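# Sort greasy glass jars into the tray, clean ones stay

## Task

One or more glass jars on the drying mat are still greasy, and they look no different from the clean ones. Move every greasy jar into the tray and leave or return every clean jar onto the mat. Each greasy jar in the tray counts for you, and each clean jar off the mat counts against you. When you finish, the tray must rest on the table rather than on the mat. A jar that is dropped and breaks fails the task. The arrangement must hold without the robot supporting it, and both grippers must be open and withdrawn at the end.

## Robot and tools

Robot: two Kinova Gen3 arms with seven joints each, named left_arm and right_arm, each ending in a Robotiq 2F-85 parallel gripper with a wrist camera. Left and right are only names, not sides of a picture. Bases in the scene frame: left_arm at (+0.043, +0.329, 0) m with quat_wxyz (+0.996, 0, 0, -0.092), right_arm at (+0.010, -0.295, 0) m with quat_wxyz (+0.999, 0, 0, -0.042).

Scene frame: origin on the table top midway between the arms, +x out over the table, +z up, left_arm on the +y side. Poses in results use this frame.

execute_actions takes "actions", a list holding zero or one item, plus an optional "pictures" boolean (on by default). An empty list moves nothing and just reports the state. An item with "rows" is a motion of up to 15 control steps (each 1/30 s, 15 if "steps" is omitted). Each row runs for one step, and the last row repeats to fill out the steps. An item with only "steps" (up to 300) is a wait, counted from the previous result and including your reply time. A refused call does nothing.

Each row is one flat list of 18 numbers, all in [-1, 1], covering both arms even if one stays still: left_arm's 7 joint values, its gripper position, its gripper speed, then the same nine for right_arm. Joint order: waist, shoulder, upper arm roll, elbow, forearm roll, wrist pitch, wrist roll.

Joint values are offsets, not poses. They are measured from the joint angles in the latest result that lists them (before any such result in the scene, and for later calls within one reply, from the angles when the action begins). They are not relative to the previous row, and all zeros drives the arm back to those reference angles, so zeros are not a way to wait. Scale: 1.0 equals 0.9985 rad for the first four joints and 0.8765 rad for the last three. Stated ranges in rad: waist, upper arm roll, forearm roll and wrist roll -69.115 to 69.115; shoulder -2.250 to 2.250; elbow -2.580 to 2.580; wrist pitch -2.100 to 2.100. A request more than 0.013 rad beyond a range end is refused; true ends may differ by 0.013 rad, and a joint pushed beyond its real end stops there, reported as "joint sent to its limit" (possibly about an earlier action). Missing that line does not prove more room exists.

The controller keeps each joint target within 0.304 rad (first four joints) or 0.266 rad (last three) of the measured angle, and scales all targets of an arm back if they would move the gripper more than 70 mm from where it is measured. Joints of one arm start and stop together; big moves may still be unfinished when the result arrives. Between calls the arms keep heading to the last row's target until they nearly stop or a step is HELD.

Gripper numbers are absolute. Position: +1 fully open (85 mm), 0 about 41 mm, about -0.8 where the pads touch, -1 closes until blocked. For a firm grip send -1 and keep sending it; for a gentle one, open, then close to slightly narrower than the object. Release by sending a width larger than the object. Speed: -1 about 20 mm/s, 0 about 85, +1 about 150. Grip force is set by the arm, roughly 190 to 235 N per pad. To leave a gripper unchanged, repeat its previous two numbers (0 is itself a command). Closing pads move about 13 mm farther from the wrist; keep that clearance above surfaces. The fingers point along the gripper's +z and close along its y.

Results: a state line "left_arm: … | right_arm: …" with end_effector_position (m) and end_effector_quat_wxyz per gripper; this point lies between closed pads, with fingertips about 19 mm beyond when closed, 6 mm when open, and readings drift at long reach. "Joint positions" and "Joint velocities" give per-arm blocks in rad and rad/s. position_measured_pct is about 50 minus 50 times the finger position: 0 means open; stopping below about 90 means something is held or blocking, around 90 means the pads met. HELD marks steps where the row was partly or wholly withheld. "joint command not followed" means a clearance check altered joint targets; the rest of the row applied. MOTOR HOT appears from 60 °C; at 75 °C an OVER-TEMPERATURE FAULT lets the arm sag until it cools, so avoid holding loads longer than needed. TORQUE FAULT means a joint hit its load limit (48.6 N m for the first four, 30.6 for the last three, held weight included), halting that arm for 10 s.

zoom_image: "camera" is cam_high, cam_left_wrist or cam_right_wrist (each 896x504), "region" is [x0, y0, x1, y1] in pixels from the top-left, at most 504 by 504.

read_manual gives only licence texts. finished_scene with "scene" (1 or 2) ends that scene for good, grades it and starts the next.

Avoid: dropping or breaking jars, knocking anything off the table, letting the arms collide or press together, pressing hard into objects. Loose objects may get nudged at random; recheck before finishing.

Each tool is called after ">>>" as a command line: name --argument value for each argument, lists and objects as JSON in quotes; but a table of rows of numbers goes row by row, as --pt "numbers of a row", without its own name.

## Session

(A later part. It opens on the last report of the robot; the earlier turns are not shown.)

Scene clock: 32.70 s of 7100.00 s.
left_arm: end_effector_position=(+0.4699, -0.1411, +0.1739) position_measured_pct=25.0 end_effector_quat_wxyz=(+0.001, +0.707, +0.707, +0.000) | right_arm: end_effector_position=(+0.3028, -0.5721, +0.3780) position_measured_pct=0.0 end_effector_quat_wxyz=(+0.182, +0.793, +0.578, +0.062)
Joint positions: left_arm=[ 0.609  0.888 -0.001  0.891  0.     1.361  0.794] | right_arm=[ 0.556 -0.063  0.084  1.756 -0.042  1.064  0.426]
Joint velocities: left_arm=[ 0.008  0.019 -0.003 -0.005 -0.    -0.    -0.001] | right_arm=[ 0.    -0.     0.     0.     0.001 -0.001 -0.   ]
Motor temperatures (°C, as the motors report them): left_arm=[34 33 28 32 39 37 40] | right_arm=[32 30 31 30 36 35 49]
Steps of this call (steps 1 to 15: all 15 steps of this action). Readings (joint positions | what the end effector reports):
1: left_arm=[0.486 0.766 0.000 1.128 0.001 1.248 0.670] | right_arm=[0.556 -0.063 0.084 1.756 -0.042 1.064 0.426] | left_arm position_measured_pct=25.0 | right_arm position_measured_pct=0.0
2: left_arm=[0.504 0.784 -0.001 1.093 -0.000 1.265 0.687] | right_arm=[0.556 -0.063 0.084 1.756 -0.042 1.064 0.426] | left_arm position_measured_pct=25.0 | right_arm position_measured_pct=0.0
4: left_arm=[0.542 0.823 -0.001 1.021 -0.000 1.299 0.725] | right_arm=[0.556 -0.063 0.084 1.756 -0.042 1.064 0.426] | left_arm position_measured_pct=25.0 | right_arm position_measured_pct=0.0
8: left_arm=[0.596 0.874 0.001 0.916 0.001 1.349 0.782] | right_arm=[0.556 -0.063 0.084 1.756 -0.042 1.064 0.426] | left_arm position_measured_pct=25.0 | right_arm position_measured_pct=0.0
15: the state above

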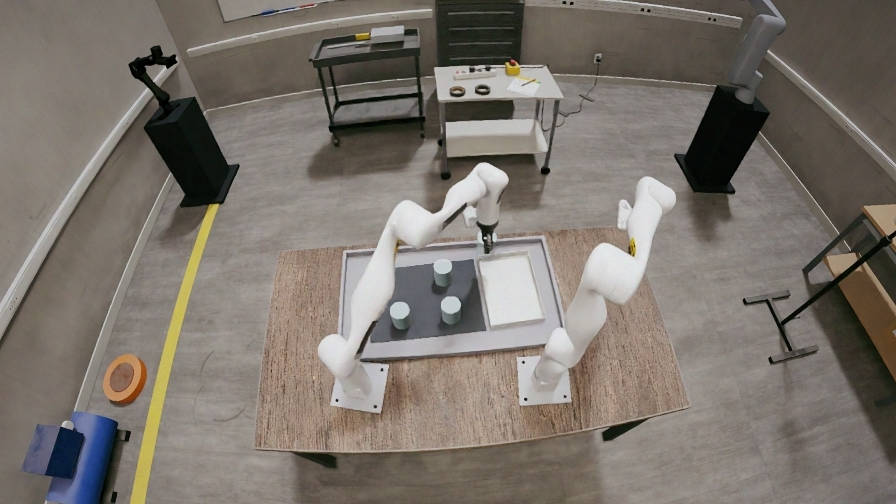

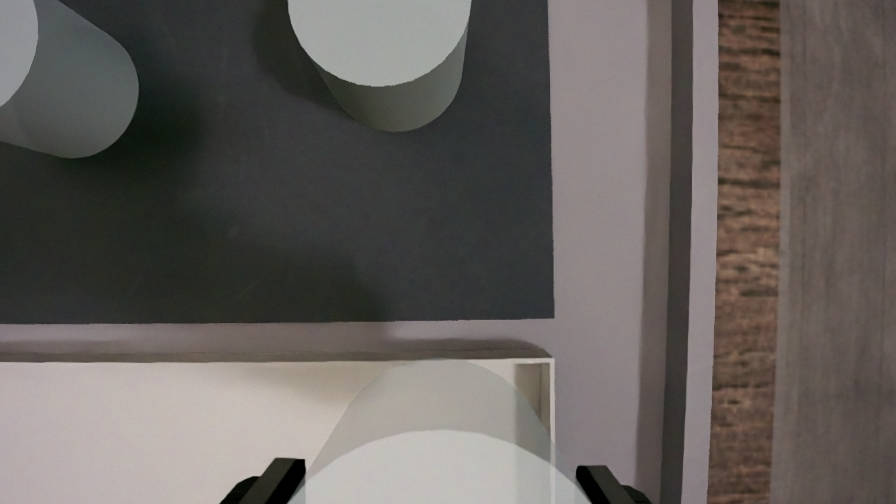

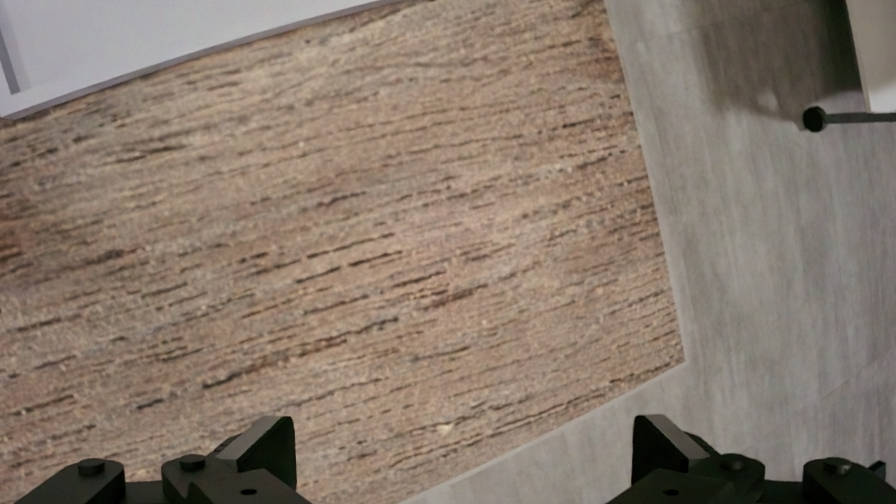

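>>> execute_actions --actions '[{"rows":[[0.035,0.056,0,-0.014,0,-0.047,0.04,-1,-0.5,0,0,0,0,0,0,0,1,0],[0.035,0.056,0,-0.014,0,-0.047,0.04,-1,-0.5,0,0,0,0,0,0,0,1,0],[0.035,0.056,0,-0.014,0,-0.047,0.04,-1,-0.5,0,0,0,0,0,0,0,1,0],[0.07,0.1125,0,-0.028,0,-0.0945,0.079,-1,-0.5,0,0,0,0,0,0,0,1,0],[0.07,0.1125,0,-0.028,0,-0.0945,0.079,-1,-0.5,0,0,0,0,0,0,0,1,0],[0.07,0.1125,0,-0.028,0,-0.0945,0.079,-1,-0.5,0,0,0,0,0,0,0,1,0],[0.07,0.1125,0,-0.028,0,-0.0945,0.079,-1,-0.5,0,0,0,0,0,0,0,1,0],[0.07,0.1125,0,-0.028,0,-0.0945,0.079,-1,-0.5,0,0,0,0,0,0,0,1,0],[0.07,0.1125,0,-0.028,0,-0.0945,0.079,-1,-0.5,0,0,0,0,0,0,0,1,0],[0.07,0.1125,0,-0.028,0,-0.0945,0.079,-1,-0.5,0,0,0,0,0,0,0,1,0],[0.07,0.128,0,-0.011,0,-0.132,0.079,-1,-0.5,0,0,0,0,0,0,0,1,0],[0.07,0.128,0,-0.011,0,-0.132,0.079,-1,-0.5,0,0,0,0,0,0,0,1,0],[0.07,0.144,0,0.006,0,-0.169,0.079,-1,-0.5,0,0,0,0,0,0,0,1,0],[0.07,0.144,0,0.006,0,-0.169,0.079,-1,-0.5,0,0,0,0,0,0,0,1,0],[0.07,0.16,0,0.023,0,-0.2065,0.079,-1,-0.5,0,0,0,0,0,0,0,1,0]]}]' --pictures false

>>> execute_actions --actions '[{"steps":12}]' --pictures false

>>> execute_actions --actions '[{"rows":[[0,0.0012,0,0.0008,0,-0.0023,0,-1,-0.5,0,0,0,0,0,0,0,1,0],[0,0.0024,0,0.0016,0,-0.0046,0,-1,-0.5,0,0,0,0,0,0,0,1,0],[0,0.0036,0,0.0024,0,-0.0069,0,-1,-0.5,0,0,0,0,0,0,0,1,0],[0,0.0048,0,0.0032,0,-0.0092,0,-1,-0.5,0,0,0,0,0,0,0,1,0],[0,0.006,0,0.004,0,-0.0115,0,-1,-0.5,0,0,0,0,0,0,0,1,0],[0,0.0072,0,0.0048,0,-0.0138,0,-1,-0.5,0,0,0,0,0,0,0,1,0],[0,0.0084,0,0.0056,0,-0.0161,0,-1,-0.5,0,0,0,0,0,0,0,1,0],[0,0.0096,0,0.0064,0,-0.0184,0,-1,-0.5,0,0,0,0,0,0,0,1,0],[0,0.0108,0,0.0072,0,-0.0207,0,-1,-0.5,0,0,0,0,0,0,0,1,0],[0,0.012,0,0.008,0,-0.023,0,-1,-0.5,0,0,0,0,0,0,0,1,0],[0,0.0132,0,0.0088,0,-0.0253,0,-1,-0.5,0,0,0,0,0,0,0,1,0],[0,0.0144,0,0.0096,0,-0.0276,0,-1,-0.5,0,0,0,0,0,0,0,1,0]]}]'

Scene clock: 42.13 s of 7100.00 s.
left_arm: end_effector_position=(+0.4501, -0.1857, +0.0822) position_measured_pct=25.0 end_effector_quat_wxyz=(+0.000, +0.707, +0.707, +0.000) | right_arm: end_effector_position=(+0.3028, -0.5721, +0.3780) position_measured_pct=0.0 end_effector_quat_wxyz=(+0.182, +0.793, +0.578, +0.062)
Joint positions: left_arm=[ 0.679  1.029 -0.001  0.894  0.     1.218  0.863] | right_arm=[ 0.556 -0.063  0.084  1.756 -0.042  1.064  0.426]
Joint velocities: left_arm=[ 0.003  0.258 -0.002  0.271  0.    -0.492 -0.002] | right_arm=[-0.     0.     0.    -0.     0.    -0.    -0.001]
Motor temperatures (°C, as the motors report them): left_arm=[34 34 28 32 39 37 40] | right_arm=[32 30 31 30 36 35 49]
Steps of this call (steps 1 to 15: the robot went on to your last target; steps 16 to 90: nothing new was sent; then 5.93 s passed at rest; steps 91 to 105: all 15 steps of this action). Readings (joint positions | what the end effector reports):
91: left_arm=[0.611 0.891 -0.001 0.890 0.000 1.360 0.794] | right_arm=[0.556 -0.063 0.084 1.756 -0.042 1.064 0.426] | left_arm position_measured_pct=25.0 | right_arm position_measured_pct=0.0
92: left_arm=[0.615 0.897 -0.002 0.888 -0.001 1.357 0.798] | right_arm=[0.556 -0.063 0.084 1.756 -0.042 1.064 0.426] | left_arm position_measured_pct=25.0 | right_arm position_measured_pct=0.0
94: left_arm=[0.632 0.926 -0.003 0.880 -0.001 1.337 0.815] | right_arm=[0.556 -0.063 0.084 1.756 -0.042 1.064 0.426] | left_arm position_measured_pct=25.0 | right_arm position_measured_pct=0.0
98: left_arm=[0.674 0.992 0.001 0.867 0.002 1.284 0.858] | right_arm=[0.556 -0.063 0.084 1.756 -0.042 1.064 0.426] | left_arm position_measured_pct=25.0 | right_arm position_measured_pct=0.0
105: the state above

Scene clock: 42.53 s of 7100.00 s.
left_arm: end_effector_position=(+0.4495, -0.1854, +0.0639) position_measured_pct=25.0 end_effector_quat_wxyz=(-0.000, +0.707, +0.707, +0.000) | right_arm: end_effector_position=(+0.3028, -0.5721, +0.3780) position_measured_pct=0.0 end_effector_quat_wxyz=(+0.182, +0.793, +0.578, +0.062)
Joint positions: left_arm=[ 0.679  1.048 -0.001  0.914  0.     1.18   0.863] | right_arm=[ 0.556 -0.063  0.084  1.756 -0.042  1.064  0.426]
Joint velocities: left_arm=[-0.001  0.001  0.001 -0.    -0.     0.001  0.002] | right_arm=[ 0.    -0.    -0.     0.001 -0.     0.    -0.   ]
Motor temperatures (°C, as the motors report them): left_arm=[34 34 28 32 39 37 40] | right_arm=[32 30 31 30 36 35 49]
Steps of this call (steps 1 to 12: the robot went on to your last target). Readings (joint positions | what the end effector reports):
1: left_arm=[0.679 1.037 -0.001 0.903 0.000 1.201 0.863] | right_arm=[0.556 -0.063 0.084 1.756 -0.042 1.064 0.426] | left_arm position_measured_pct=25.0 | right_arm position_measured_pct=0.0
2: left_arm=[0.679 1.044 -0.001 0.910 0.000 1.187 0.863] | right_arm=[0.556 -0.063 0.084 1.756 -0.042 1.064 0.426] | left_arm position_measured_pct=25.0 | right_arm position_measured_pct=0.0
4: left_arm=[0.679 1.047 -0.001 0.915 0.000 1.181 0.863] | right_arm=[0.556 -0.063 0.084 1.756 -0.042 1.064 0.426] | left_arm position_measured_pct=25.0 | right_arm position_measured_pct=0.0
8: left_arm=[0.679 1.048 -0.001 0.914 0.000 1.180 0.863] | right_arm=[0.556 -0.063 0.084 1.756 -0.042 1.064 0.426] | left_arm position_measured_pct=25.0 | right_arm position_measured_pct=0.0
12: the state above

Scene clock: 43.03 s of 7100.00 s.
left_arm: end_effector_position=(+0.4503, -0.1865, +0.0546) position_measured_pct=25.0 end_effector_quat_wxyz=(+0.002, +0.707, +0.707, -0.000) | right_arm: end_effector_position=(+0.3028, -0.5721, +0.3780) position_measured_pct=0.0 end_effector_quat_wxyz=(+0.182, +0.793, +0.578, +0.062)
Joint positions: left_arm=[ 0.679  1.058 -0.     0.922  0.     1.157  0.863] | right_arm=[ 0.556 -0.063  0.084  1.756 -0.042  1.064  0.426]
Joint velocities: left_arm=[-0.001 -0.001 -0.     0.003 -0.    -0.002  0.001] | right_arm=[ 0.     0.     0.    -0.001  0.001 -0.     0.   ]
Motor temperatures (°C, as the motors report them): left_arm=[34 34 28 32 39 37 40] | right_arm=[32 30 31 30 36 35 49]
Steps of this call (steps 1 to 15: all 15 steps of this action). Readings (joint positions | what the end effector reports):
1: left_arm=[0.679 1.048 -0.001 0.914 0.000 1.179 0.863] | right_arm=[0.556 -0.063 0.084 1.756 -0.042 1.064 0.426] | left_arm position_measured_pct=25.0 | right_arm position_measured_pct=0.0
2: left_arm=[0.679 1.049 -0.000 0.915 0.000 1.178 0.863] | right_arm=[0.556 -0.063 0.084 1.756 -0.042 1.064 0.426] | left_arm position_measured_pct=25.0 | right_arm position_measured_pct=0.0
4: left_arm=[0.679 1.051 -0.000 0.916 0.000 1.174 0.863] | right_arm=[0.556 -0.063 0.084 1.756 -0.042 1.064 0.426] | left_arm position_measured_pct=25.0 | right_arm position_measured_pct=0.0
8: left_arm=[0.679 1.056 -0.001 0.919 0.000 1.166 0.863] | right_arm=[0.556 -0.063 0.084 1.756 -0.042 1.064 0.426] | left_arm position_measured_pct=25.0 | right_arm position_measured_pct=0.0
15: the state above

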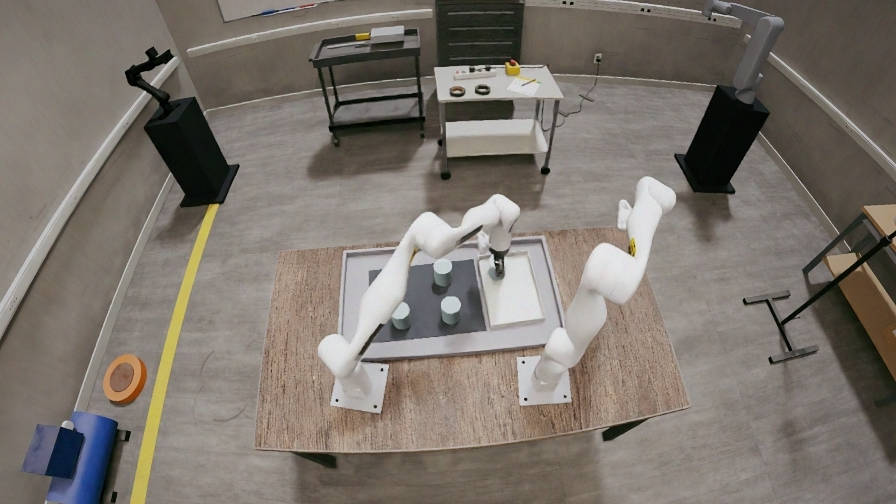

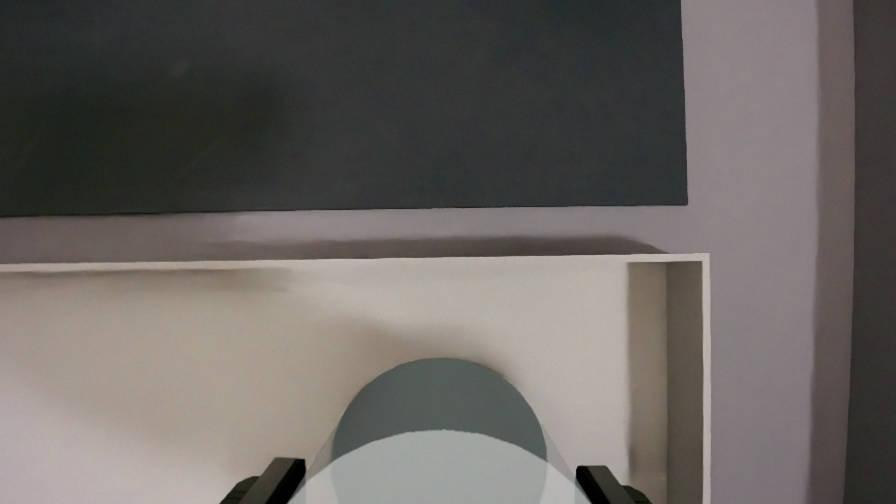

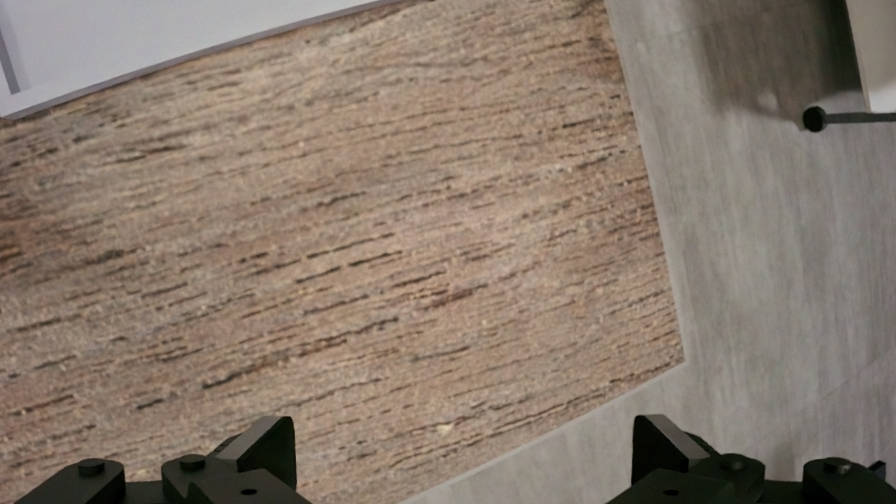

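>>> execute_actions --actions '[{"rows":[[0,0,0,0,0,0,0,1,0.5,0,0,0,0,0,0,0,1,0],[0,0,0,0,0,0,0,1,0.5,0,0,0,0,0,0,0,1,0],[0,0,0,0,0,0,0,1,0.5,0,0,0,0,0,0,0,1,0],[0,0,0,0,0,0,0,1,0.5,0,0,0,0,0,0,0,1,0],[0,0,0,0,0,0,0,1,0.5,0,0,0,0,0,0,0,1,0],[0,-0.058,0,-0.059,0,0.138,0,1,0.5,0,0,0,0,0,0,0,1,0],[0,-0.058,0,-0.059,0,0.138,0,1,0.5,0,0,0,0,0,0,0,1,0],[0,-0.058,0,-0.059,0,0.138,0,1,0.5,0,0,0,0,0,0,0,1,0],[0,-0.058,0,-0.059,0,0.138,0,1,0.5,0,0,0,0,0,0,0,1,0],[0,-0.058,0,-0.059,0,0.138,0,1,0.5,0,0,0,0,0,0,0,1,0],[0,-0.058,0,-0.059,0,0.138,0,1,0.5,0,0,0,0,0,0,0,1,0],[0,-0.058,0,-0.059,0,0.138,0,1,0.5,0,0,0,0,0,0,0,1,0],[0,-0.058,0,-0.059,0,0.138,0,1,0.5,0,0,0,0,0,0,0,1,0],[0,-0.058,0,-0.059,0,0.138,0,1,0.5,0,0,0,0,0,0,0,1,0],[-0.2487,-0.4162,0,0.6383,0,-0.2477,-0.283,1,0.5,0,0,0,0,0,0,0,1,0]]}]' --pictures false

>>> execute_actions --actions '[{"steps":40}]'

Scene clock: 51.63 s of 7100.00 s.
left_arm: end_effector_position=(+0.4500, -0.1855, +0.1104) position_measured_pct=0.0 end_effector_quat_wxyz=(+0.001, +0.707, +0.707, -0.000) | right_arm: end_effector_position=(+0.3028, -0.5721, +0.3780) position_measured_pct=0.0 end_effector_quat_wxyz=(+0.182, +0.793, +0.578, +0.062)
Joint positions: left_arm=[ 0.678  0.999 -0.     0.864  0.001  1.276  0.863] | right_arm=[ 0.556 -0.063  0.084  1.756 -0.042  1.064  0.426]
Joint velocities: left_arm=[-0.076 -0.103  0.025  0.119  0.02  -0.085 -0.058] | right_arm=[-0.    -0.    -0.    -0.     0.001 -0.001 -0.001]
Motor temperatures (°C, as the motors report them): left_arm=[34 34 28 32 39 37 40] | right_arm=[32 30 31 30 36 35 49]
Steps of this call (steps 1 to 15: the robot went on to your last target; steps 16 to 90: nothing new was sent; then 5.10 s passed at rest; steps 91 to 105: all 15 steps of this action). Readings (joint positions | what the end effector reports):
91: left_arm=[0.679 1.057 -0.000 0.922 0.000 1.157 0.863] | right_arm=[0.556 -0.063 0.084 1.756 -0.042 1.064 0.426] | left_arm position_measured_pct=25.0 | right_arm position_measured_pct=0.0
92: left_arm=[0.679 1.057 -0.000 0.922 0.000 1.157 0.863] | right_arm=[0.556 -0.063 0.084 1.756 -0.042 1.064 0.426] | left_arm position_measured_pct=24.6 | right_arm position_measured_pct=0.0
94: left_arm=[0.679 1.057 -0.000 0.922 0.000 1.157 0.863] | right_arm=[0.556 -0.063 0.084 1.756 -0.042 1.064 0.426] | left_arm position_measured_pct=18.7 | right_arm position_measured_pct=0.0
98: left_arm=[0.679 1.042 -0.000 0.908 0.000 1.188 0.863] | right_arm=[0.556 -0.063 0.084 1.756 -0.042 1.064 0.426] | left_arm position_measured_pct=3.6 | right_arm position_measured_pct=0.0
105: the state above

Scene clock: 52.97 s of 7100.00 s.
left_arm: end_effector_position=(+0.4416, +0.0164, +0.1247) position_measured_pct=0.0 end_effector_quat_wxyz=(+0.000, +0.707, +0.707, -0.000) | right_arm: end_effector_position=(+0.3028, -0.5721, +0.3780) position_measured_pct=0.0 end_effector_quat_wxyz=(+0.182, +0.793, +0.578, +0.062)
Joint positions: left_arm=[ 0.431  0.643 -0.     1.559  0.     0.939  0.615] | right_arm=[ 0.556 -0.063  0.084  1.756 -0.042  1.064  0.426]
Joint velocities: left_arm=[ 0.    -0.001 -0.     0.    -0.    -0.001 -0.   ] | right_arm=[ 0.    -0.     0.     0.    -0.001 -0.001  0.   ]
Motor temperatures (°C, as the motors report them): left_arm=[34 34 28 32 39 37 40] | right_arm=[32 30 31 30 36 35 49]
Steps of this call (steps 1 to 40: the robot went on to your last target). Readings (joint positions | what the end effector reports):
1: left_arm=[0.673 0.993 0.001 0.871 0.001 1.271 0.859] | right_arm=[0.556 -0.063 0.084 1.756 -0.042 1.064 0.426] | left_arm position_measured_pct=0.0 | right_arm position_measured_pct=0.0
2: left_arm=[0.664 0.981 0.002 0.882 0.002 1.261 0.850] | right_arm=[0.556 -0.063 0.084 1.756 -0.042 1.064 0.426] | left_arm position_measured_pct=0.0 | right_arm position_measured_pct=0.0
4: left_arm=[0.632 0.940 0.003 0.921 0.002 1.227 0.820] | right_arm=[0.556 -0.063 0.084 1.756 -0.042 1.064 0.426] | left_arm position_measured_pct=0.0 | right_arm position_measured_pct=0.0
8: left_arm=[0.558 0.831 0.000 1.038 0.001 1.126 0.745] | right_arm=[0.556 -0.063 0.084 1.756 -0.042 1.064 0.426] | left_arm position_measured_pct=0.0 | right_arm position_measured_pct=0.0
40: the state above

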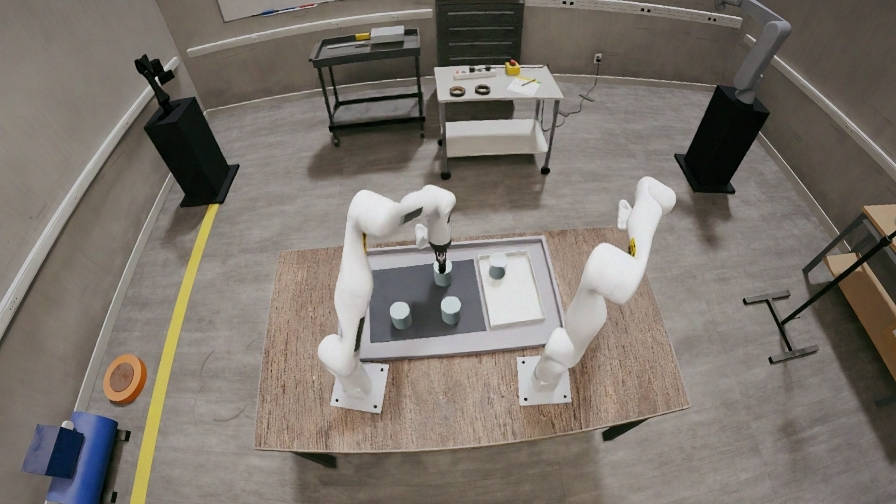

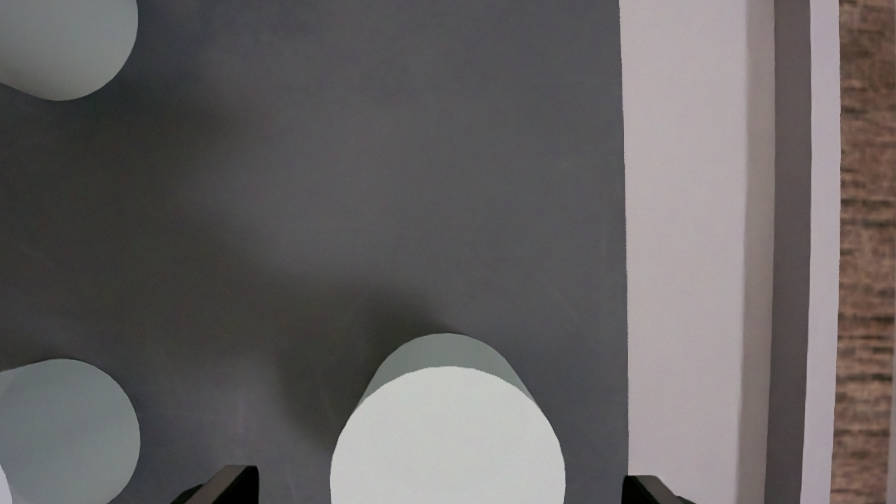

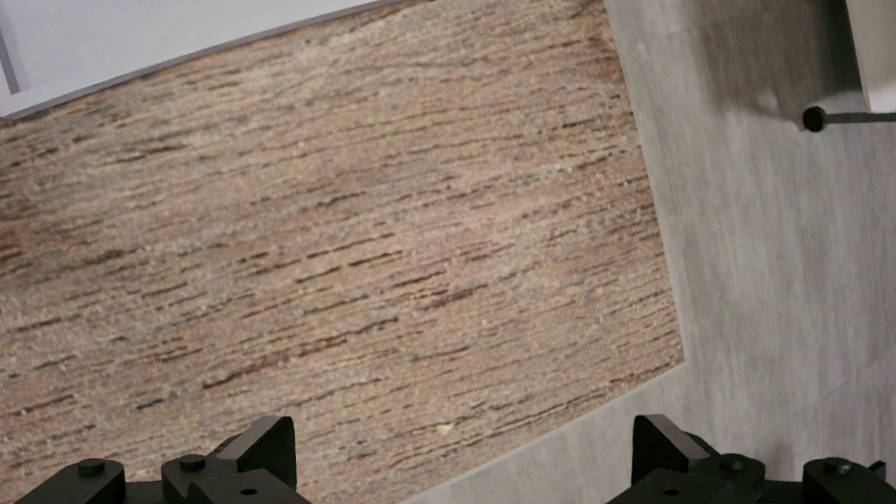

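>>> execute_actions --actions '[{"rows":[[-0.0024,0.108,0,0.0547,0,-0.1846,-0.003,1,0,0,0,0,0,0,0,0,1,0]]}]' --pictures false

>>> execute_actions --actions '[{"rows":[[0,0,0,0,0,0,0,0.6,0,0,0,0,0,0,0,0,1,0]],"steps":10}]' --pictures false

>>> execute_actions --actions '[{"rows":[[0,0,0,0,0,0,0,0.53,-1,0,0,0,0,0,0,0,1,0]],"steps":12}]' --pictures false

>>> execute_actions --actions '[{"rows":[[0,0.009,0,0.0035,0,-0.014,0,0.53,-1,0,0,0,0,0,0,0,1,0]],"steps":10}]' --pictures false

Scene clock: 57.63 s of 7100.00 s.
left_arm: end_effector_position=(+0.4435, +0.0165, +0.0575) position_measured_pct=0.0 end_effector_quat_wxyz=(+0.000, +0.707, +0.707, +0.000) | right_arm: end_effector_position=(+0.3028, -0.5721, +0.3780) position_measured_pct=0.0 end_effector_quat_wxyz=(+0.182, +0.793, +0.578, +0.062)
Joint positions: left_arm=[ 0.428  0.75  -0.     1.614  0.     0.778  0.612] | right_arm=[ 0.556 -0.063  0.084  1.756 -0.042  1.064  0.426]
Joint velocities: left_arm=[-0.001  0.01  -0.001 -0.001  0.     0.     0.002] | right_arm=[ 0.    -0.     0.     0.001 -0.002 -0.    -0.   ]
Motor temperatures (°C, as the motors report them): left_arm=[34 34 28 32 39 37 40] | right_arm=[32 30 31 30 36 35 49]
Steps of this call (steps 1 to 15: the robot went on to your last target; steps 16 to 90: nothing new was sent; then 1.17 s passed at rest; steps 91 to 105: all 15 steps of this action). Readings (joint positions | what the end effector reports):
91: left_arm=[0.431 0.644 -0.000 1.560 0.000 0.938 0.615] | right_arm=[0.556 -0.063 0.084 1.756 -0.042 1.064 0.426] | left_arm position_measured_pct=0.0 | right_arm position_measured_pct=0.0
92: left_arm=[0.431 0.650 -0.000 1.562 0.000 0.931 0.615] | right_arm=[0.556 -0.063 0.084 1.756 -0.042 1.064 0.426] | left_arm position_measured_pct=0.0 | right_arm position_measured_pct=0.0
94: left_arm=[0.430 0.679 -0.000 1.574 0.000 0.890 0.614] | right_arm=[0.556 -0.063 0.084 1.756 -0.042 1.064 0.426] | left_arm position_measured_pct=0.0 | right_arm position_measured_pct=0.0
98: left_arm=[0.428 0.743 -0.001 1.611 0.000 0.788 0.613] | right_arm=[0.556 -0.063 0.084 1.756 -0.042 1.064 0.426] | left_arm position_measured_pct=0.0 | right_arm position_measured_pct=0.0
105: the state above

Scene clock: 57.97 s of 7100.00 s.
left_arm: end_effector_position=(+0.4435, +0.0165, +0.0575) position_measured_pct=19.0 end_effector_quat_wxyz=(+0.000, +0.707, +0.707, +0.000) | right_arm: end_effector_position=(+0.3028, -0.5721, +0.3780) position_measured_pct=0.0 end_effector_quat_wxyz=(+0.182, +0.793, +0.578, +0.062)
Joint positions: left_arm=[ 0.428  0.75  -0.     1.614  0.     0.778  0.612] | right_arm=[ 0.556 -0.063  0.084  1.756 -0.042  1.064  0.426]
Joint velocities: left_arm=[ 0.    -0.    -0.001 -0.     0.     0.    -0.   ] | right_arm=[-0.     0.    -0.     0.001 -0.    -0.     0.   ]
Motor temperatures (°C, as the motors report them): left_arm=[34 34 28 32 39 37 40] | right_arm=[32 30 31 30 36 35 49]
Steps of this call (steps 1 to 10: all 10 steps of this action). Readings (joint positions | what the end effector reports):
1: left_arm=[0.428 0.750 -0.000 1.614 0.000 0.778 0.612] | right_arm=[0.556 -0.063 0.084 1.756 -0.042 1.064 0.426] | left_arm position_measured_pct=0.0 | right_arm position_measured_pct=0.0
2: left_arm=[0.428 0.749 -0.000 1.614 0.000 0.778 0.612] | right_arm=[0.556 -0.063 0.084 1.756 -0.042 1.064 0.426] | left_arm position_measured_pct=0.4 | right_arm position_measured_pct=0.0
4: left_arm=[0.428 0.749 -0.000 1.614 0.000 0.778 0.612] | right_arm=[0.556 -0.063 0.084 1.756 -0.042 1.064 0.426] | left_arm position_measured_pct=4.8 | right_arm position_measured_pct=0.0
8: left_arm=[0.428 0.750 -0.000 1.614 0.000 0.778 0.612] | right_arm=[0.556 -0.063 0.084 1.756 -0.042 1.064 0.426] | left_arm position_measured_pct=15.9 | right_arm position_measured_pct=0.0
10: the state above

Scene clock: 58.37 s of 7100.00 s.
left_arm: end_effector_position=(+0.4435, +0.0165, +0.0576) position_measured_pct=22.6 end_effector_quat_wxyz=(+0.000, +0.707, +0.707, +0.000) | right_arm: end_effector_position=(+0.3028, -0.5721, +0.3780) position_measured_pct=0.0 end_effector_quat_wxyz=(+0.182, +0.793, +0.578, +0.062)
Joint positions: left_arm=[ 0.428  0.749 -0.     1.614  0.     0.778  0.612] | right_arm=[ 0.556 -0.063  0.084  1.756 -0.042  1.064  0.426]
Joint velocities: left_arm=[ 0.     0.    -0.     0.     0.     0.001  0.   ] | right_arm=[ 0.  0. -0. -0.  0.  0.  0.]
Motor temperatures (°C, as the motors report them): left_arm=[34 34 28 32 39 37 40] | right_arm=[32 30 31 30 36 35 49]
Steps of this call (steps 1 to 12: all 12 steps of this action). Readings (joint positions | what the end effector reports):
1: left_arm=[0.428 0.750 -0.000 1.614 0.000 0.778 0.612] | right_arm=[0.556 -0.063 0.084 1.756 -0.042 1.064 0.426] | left_arm position_measured_pct=19.4 | right_arm position_measured_pct=0.0
2: left_arm=[0.428 0.750 -0.000 1.614 0.000 0.778 0.612] | right_arm=[0.556 -0.063 0.084 1.756 -0.042 1.064 0.426] | left_arm position_measured_pct=19.8 | right_arm position_measured_pct=0.0
4: left_arm=[0.428 0.750 -0.000 1.614 0.000 0.778 0.612] | right_arm=[0.556 -0.063 0.084 1.756 -0.042 1.064 0.426] | left_arm position_measured_pct=21.0 | right_arm position_measured_pct=0.0
8: left_arm=[0.428 0.749 -0.000 1.614 0.000 0.778 0.612] | right_arm=[0.556 -0.063 0.084 1.756 -0.042 1.064 0.426] | left_arm position_measured_pct=22.6 | right_arm position_measured_pct=0.0
12: the state above

Scene clock: 58.70 s of 7100.00 s.
left_arm: end_effector_position=(+0.4439, +0.0161, +0.0538) position_measured_pct=22.6 end_effector_quat_wxyz=(+0.001, +0.707, +0.707, +0.000) | right_arm: end_effector_position=(+0.3028, -0.5721, +0.3780) position_measured_pct=0.0 end_effector_quat_wxyz=(+0.182, +0.793, +0.578, +0.062)
Joint positions: left_arm=[ 0.428  0.756 -0.     1.617  0.001  0.766  0.612] | right_arm=[ 0.556 -0.063  0.084  1.756 -0.042  1.064  0.426]
Joint velocities: left_arm=[-0.001  0.     0.     0.     0.     0.     0.   ] | right_arm=[ 0.    -0.     0.    -0.    -0.     0.001  0.   ]
Motor temperatures (°C, as the motors report them): left_arm=[34 34 28 32 39 37 40] | right_arm=[32 30 31 30 36 35 49]
Steps of this call (steps 1 to 10: all 10 steps of this action). Readings (joint positions | what the end effector reports):
1: left_arm=[0.428 0.751 -0.000 1.614 0.000 0.777 0.612] | right_arm=[0.556 -0.063 0.084 1.756 -0.042 1.064 0.426] | left_arm position_measured_pct=22.6 | right_arm position_measured_pct=0.0
2: left_arm=[0.428 0.754 -0.000 1.615 0.001 0.771 0.612] | right_arm=[0.556 -0.063 0.084 1.756 -0.042 1.064 0.426] | left_arm position_measured_pct=22.6 | right_arm position_measured_pct=0.0
4: left_arm=[0.428 0.756 -0.000 1.617 0.001 0.767 0.612] | right_arm=[0.556 -0.063 0.084 1.756 -0.042 1.064 0.426] | left_arm position_measured_pct=22.6 | right_arm position_measured_pct=0.0
8: left_arm=[0.428 0.756 -0.000 1.617 0.001 0.766 0.612] | right_arm=[0.556 -0.063 0.084 1.756 -0.042 1.064 0.426] | left_arm position_measured_pct=22.6 | right_arm position_measured_pct=0.0
10: the state above

>>> execute_actions --actions '[{"rows":[[0,0,0,0,0,0,0,-1,-0.5,0,0,0,0,0,0,0,1,0]],"steps":10}]' --pictures false

>>> execute_actions --actions '[{"rows":[[0,-0.03,0,-0.02,0,0.058,0,-1,-0.5,0,0,0,0,0,0,0,1,0],[0,-0.03,0,-0.02,0,0.058,0,-1,-0.5,0,0,0,0,0,0,0,1,0],[0,-0.06,0,-0.041,0,0.116,0,-1,-0.5,0,0,0,0,0,0,0,1,0],[0,-0.06,0,-0.041,0,0.116,0,-1,-0.5,0,0,0,0,0,0,0,1,0],[0,-0.06,0,-0.041,0,0.116,0,-1,-0.5,0,0,0,0,0,0,0,1,0],[0,-0.09,0,-0.061,0,0.174,0,-1,-0.5,0,0,0,0,0,0,0,1,0],[0,-0.09,0,-0.061,0,0.174,0,-1,-0.5,0,0,0,0,0,0,0,1,0],[0,-0.12,0,-0.081,0,0.232,0,-1,-0.5,0,0,0,0,0,0,0,1,0],[0,-0.12,0,-0.081,0,0.232,0,-1,-0.5,0,0,0,0,0,0,0,1,0],[0,-0.12,0,-0.081,0,0.232,0,-1,-0.5,0,0,0,0,0,0,0,1,0],[0,-0.149,0,-0.1017,0,0.29,0,-1,-0.5,0,0,0,0,0,0,0,1,0]]}]' --pictures false

>>> execute_actions --actions '[{"steps":8}]'

>>> execute_actions --actions '[{"rows":[[0.192,0.106,0,-0.208,0,0.117,0.219,-1,-0.5,0,0,0,0,0,0,0,1,0],[0.192,0.106,0,-0.208,0,0.117,0.219,-1,-0.5,0,0,0,0,0,0,0,1,0],[0.192,0.106,0,-0.208,0,0.117,0.219,-1,-0.5,0,0,0,0,0,0,0,1,0],[0.192,0.106,0,-0.208,0,0.117,0.219,-1,-0.5,0,0,0,0,0,0,0,1,0],[0.192,0.106,0,-0.208,0,0.117,0.219,-1,-0.5,0,0,0,0,0,0,0,1,0],[0.192,0.106,0,-0.208,0,0.117,0.219,-1,-0.5,0,0,0,0,0,0,0,1,0],[0.192,0.106,0,-0.208,0,0.117,0.219,-1,-0.5,0,0,0,0,0,0,0,1,0],[0.288,0.159,0,-0.312,0,0.175,0.328,-1,-0.5,0,0,0,0,0,0,0,1,0],[0.288,0.159,0,-0.312,0,0.175,0.328,-1,-0.5,0,0,0,0,0,0,0,1,0],[0.288,0.159,0,-0.312,0,0.175,0.328,-1,-0.5,0,0,0,0,0,0,0,1,0],[0.288,0.159,0,-0.312,0,0.175,0.328,-1,-0.5,0,0,0,0,0,0,0,1,0],[0.384,0.2114,0,-0.4164,0,0.2335,0.438,-1,-0.5,0,0,0,0,0,0,0,1,0]]}]' --pictures false

>>> execute_actions --actions '[{"steps":22}]'

Scene clock: 70.00 s of 7100.00 s.
left_arm: end_effector_position=(+0.4442, +0.0158, +0.0545) position_measured_pct=24.6 end_effector_quat_wxyz=(+0.002, +0.707, +0.707, +0.000) | right_arm: end_effector_position=(+0.3028, -0.5721, +0.3780) position_measured_pct=0.0 end_effector_quat_wxyz=(+0.182, +0.793, +0.578, +0.062)
Joint positions: left_arm=[ 0.428  0.755 -0.     1.616  0.001  0.767  0.612] | right_arm=[ 0.556 -0.063  0.084  1.756 -0.042  1.064  0.426]
Joint velocities: left_arm=[-0.     0.     0.001  0.    -0.    -0.     0.001] | right_arm=[ 0.     0.    -0.    -0.     0.001 -0.     0.   ]
Motor temperatures (°C, as the motors report them): left_arm=[34 34 28 32 39 37 40] | right_arm=[32 30 31 30 36 35 49]
Steps of this call (steps 1 to 15: the robot went on to your last target; steps 16 to 90: nothing new was sent; then 7.97 s passed at rest; steps 91 to 100: all 10 steps of this action). Readings (joint positions | what the end effector reports):
91: left_arm=[0.428 0.755 -0.000 1.617 0.001 0.766 0.612] | right_arm=[0.556 -0.063 0.084 1.756 -0.042 1.064 0.426] | left_arm position_measured_pct=22.6 | right_arm position_measured_pct=0.0
92: left_arm=[0.428 0.754 -0.000 1.617 0.001 0.767 0.612] | right_arm=[0.556 -0.063 0.084 1.756 -0.042 1.064 0.426] | left_arm position_measured_pct=23.0 | right_arm position_measured_pct=0.0
94: left_arm=[0.428 0.755 -0.000 1.617 0.001 0.766 0.612] | right_arm=[0.556 -0.063 0.084 1.756 -0.042 1.064 0.426] | left_arm position_measured_pct=23.8 | right_arm position_measured_pct=0.0
98: left_arm=[0.428 0.755 -0.000 1.616 0.001 0.767 0.612] | right_arm=[0.556 -0.063 0.084 1.756 -0.042 1.064 0.426] | left_arm position_measured_pct=24.6 | right_arm position_measured_pct=0.0
100: the state above

Scene clock: 70.50 s of 7100.00 s.
left_arm: end_effector_position=(+0.4438, +0.0160, +0.1538) position_measured_pct=24.6 end_effector_quat_wxyz=(-0.000, +0.707, +0.707, -0.000) | right_arm: end_effector_position=(+0.3028, -0.5721, +0.3780) position_measured_pct=0.0 end_effector_quat_wxyz=(+0.182, +0.793, +0.578, +0.062)
Joint positions: left_arm=[ 0.428  0.609 -0.     1.514  0.001  1.019  0.612] | right_arm=[ 0.556 -0.063  0.084  1.756 -0.042  1.064  0.426]
Joint velocities: left_arm=[ 0.002 -0.011  0.    -0.016  0.001  0.046  0.002] | right_arm=[ 0.     0.     0.    -0.    -0.001 -0.001  0.   ]
Motor temperatures (°C, as the motors report them): left_arm=[34 34 28 32 39 37 40] | right_arm=[32 30 31 30 36 35 49]
Steps of this call (steps 1 to 15: all 15 steps of this action). Readings (joint positions | what the end effector reports):
1: left_arm=[0.428 0.753 -0.000 1.616 0.001 0.768 0.612] | right_arm=[0.556 -0.063 0.084 1.756 -0.042 1.064 0.426] | left_arm position_measured_pct=24.6 | right_arm position_measured_pct=0.0
2: left_arm=[0.428 0.748 -0.000 1.613 0.001 0.776 0.612] | right_arm=[0.556 -0.063 0.084 1.756 -0.042 1.064 0.426] | left_arm position_measured_pct=24.6 | right_arm position_measured_pct=0.0
4: left_arm=[0.428 0.721 -0.000 1.597 0.001 0.819 0.612] | right_arm=[0.556 -0.063 0.084 1.756 -0.042 1.064 0.426] | left_arm position_measured_pct=24.6 | right_arm position_measured_pct=0.0
8: left_arm=[0.428 0.673 -0.000 1.562 0.001 0.903 0.612] | right_arm=[0.556 -0.063 0.084 1.756 -0.042 1.064 0.426] | left_arm position_measured_pct=24.6 | right_arm position_measured_pct=0.0
15: the state above

Scene clock: 70.77 s of 7100.00 s.
left_arm: end_effector_position=(+0.4436, +0.0162, +0.1550) position_measured_pct=24.6 end_effector_quat_wxyz=(-0.000, +0.707, +0.707, -0.000) | right_arm: end_effector_position=(+0.3028, -0.5721, +0.3780) position_measured_pct=0.0 end_effector_quat_wxyz=(+0.182, +0.793, +0.578, +0.062)
Joint positions: left_arm=[ 0.428  0.606 -0.     1.515  0.001  1.021  0.612] | right_arm=[ 0.556 -0.063  0.084  1.756 -0.042  1.064  0.426]
Joint velocities: left_arm=[ 0.    -0.004 -0.     0.     0.    -0.001 -0.001] | right_arm=[-0.    -0.    -0.     0.001  0.    -0.001  0.   ]
Motor temperatures (°C, as the motors report them): left_arm=[34 34 28 32 39 37 40] | right_arm=[32 30 31 30 36 35 49]
Steps of this call (steps 1 to 8: the robot went on to your last target). Readings (joint positions | what the end effector reports):
1: left_arm=[0.428 0.608 -0.000 1.514 0.001 1.020 0.612] | right_arm=[0.556 -0.063 0.084 1.756 -0.042 1.064 0.426] | left_arm position_measured_pct=24.6 | right_arm position_measured_pct=0.0
2: left_arm=[0.428 0.608 -0.000 1.515 0.001 1.021 0.612] | right_arm=[0.556 -0.063 0.084 1.756 -0.042 1.064 0.426] | left_arm position_measured_pct=24.6 | right_arm position_measured_pct=0.0
4: left_arm=[0.428 0.607 -0.000 1.515 0.001 1.021 0.612] | right_arm=[0.556 -0.063 0.084 1.756 -0.042 1.064 0.426] | left_arm position_measured_pct=24.6 | right_arm position_measured_pct=0.0
8: the state above

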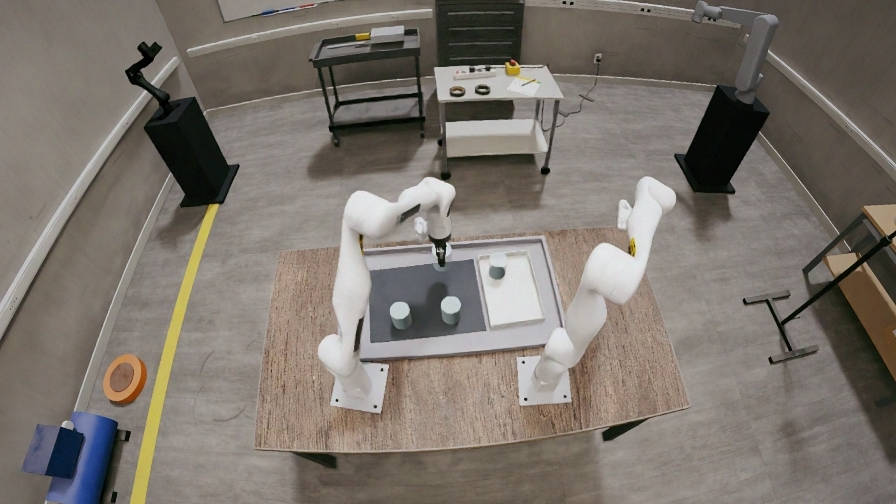

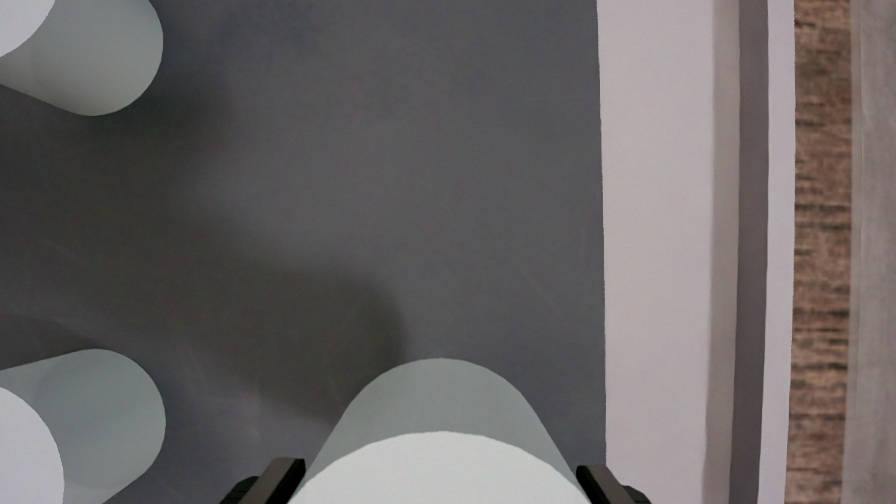

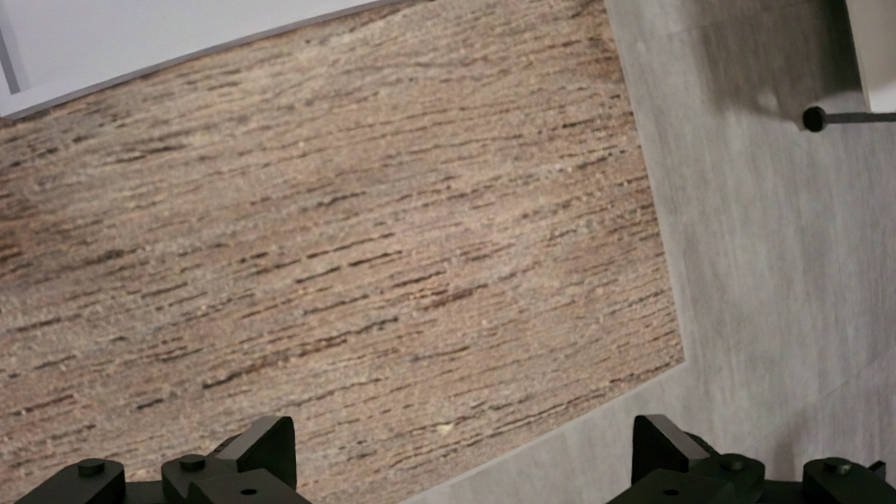

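Scene clock: 71.27 s of 7100.00 s.
left_arm: end_effector_position=(+0.3778, -0.1527, +0.1553) position_measured_pct=24.6 end_effector_quat_wxyz=(-0.000, +0.707, +0.707, +0.000) | right_arm: end_effector_position=(+0.3028, -0.5721, +0.3780) position_measured_pct=0.0 end_effector_quat_wxyz=(+0.182, +0.793, +0.578, +0.062)
Joint positions: left_arm=[ 0.736  0.777 -0.001  1.18   0.     1.185  0.921] | right_arm=[ 0.556 -0.063  0.084  1.756 -0.042  1.064  0.426]
Joint velocities: left_arm=[ 0.728  0.394  0.013 -0.798  0.009  0.391  0.744] | right_arm=[-0.    -0.    -0.     0.     0.001  0.    -0.   ]
Motor temperatures (°C, as the motors report them): left_arm=[34 34 28 32 39 37 40] | right_arm=[32 30 31 30 36 35 49]
Steps of this call (steps 1 to 15: all 15 steps of this action). Readings (joint positions | what the end effector reports):
1: left_arm=[0.430 0.607 -0.000 1.514 0.000 1.021 0.613] | right_arm=[0.556 -0.063 0.084 1.756 -0.042 1.064 0.426] | left_arm position_measured_pct=24.6 | right_arm position_measured_pct=0.0
2: left_arm=[0.436 0.610 -0.002 1.508 -0.000 1.024 0.618] | right_arm=[0.556 -0.063 0.084 1.756 -0.042 1.064 0.426] | left_arm position_measured_pct=24.6 | right_arm position_measured_pct=0.0
4: left_arm=[0.463 0.626 -0.004 1.481 -0.001 1.038 0.642] | right_arm=[0.556 -0.063 0.084 1.756 -0.042 1.064 0.426] | left_arm position_measured_pct=24.6 | right_arm position_measured_pct=0.0
8: left_arm=[0.560 0.680 -0.001 1.375 0.000 1.089 0.741] | right_arm=[0.556 -0.063 0.084 1.756 -0.042 1.064 0.426] | left_arm position_measured_pct=24.6 | right_arm position_measured_pct=0.0
15: the state above

Scene clock: 72.00 s of 7100.00 s.
left_arm: end_effector_position=(+0.3490, -0.1907, +0.1550) position_measured_pct=24.6 end_effector_quat_wxyz=(-0.000, +0.707, +0.707, -0.000) | right_arm: end_effector_position=(+0.3028, -0.5721, +0.3780) position_measured_pct=0.0 end_effector_quat_wxyz=(+0.182, +0.793, +0.578, +0.062)
Joint positions: left_arm=[ 0.812  0.817 -0.     1.099  0.001  1.226  0.996] | right_arm=[ 0.556 -0.063  0.084  1.756 -0.042  1.064  0.426]
Joint velocities: left_arm=[-0.001  0.001 -0.    -0.    -0.     0.001 -0.001] | right_arm=[ 0.    -0.     0.     0.    -0.     0.001 -0.001]
Motor temperatures (°C, as the motors report them): left_arm=[34 34 28 32 39 37 40] | right_arm=[32 30 31 30 36 35 49]
Steps of this call (steps 1 to 22: the robot went on to your last target). Readings (joint positions | what the end effector reports):
1: left_arm=[0.759 0.789 0.000 1.155 0.001 1.197 0.945] | right_arm=[0.556 -0.063 0.084 1.756 -0.042 1.064 0.426] | left_arm position_measured_pct=24.6 | right_arm position_measured_pct=0.0
2: left_arm=[0.778 0.799 0.001 1.134 0.002 1.208 0.965] | right_arm=[0.556 -0.063 0.084 1.756 -0.042 1.064 0.426] | left_arm position_measured_pct=24.6 | right_arm position_measured_pct=0.0
4: left_arm=[0.802 0.810 0.003 1.107 0.003 1.221 0.990] | right_arm=[0.556 -0.063 0.084 1.756 -0.042 1.064 0.426] | left_arm position_measured_pct=24.6 | right_arm position_measured_pct=0.0
8: left_arm=[0.809 0.814 0.001 1.100 0.001 1.225 0.996] | right_arm=[0.556 -0.063 0.084 1.756 -0.042 1.064 0.426] | left_arm position_measured_pct=24.6 | right_arm position_measured_pct=0.0
22: the state above

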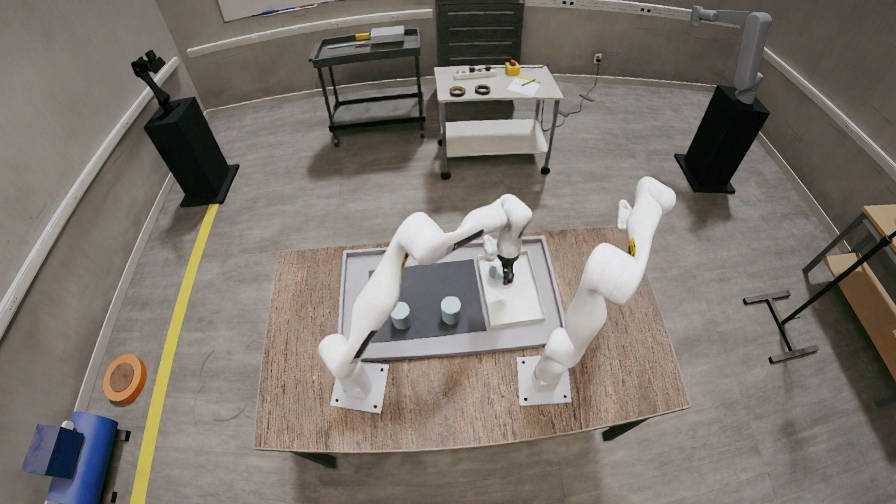

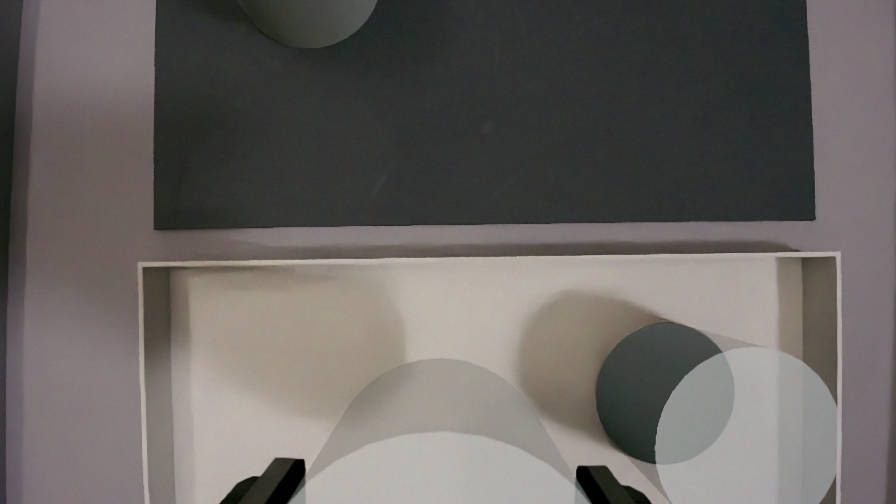

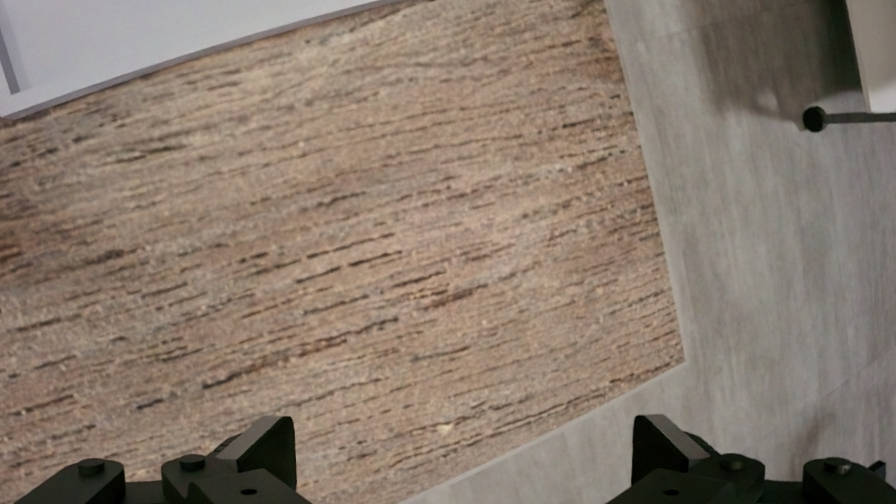

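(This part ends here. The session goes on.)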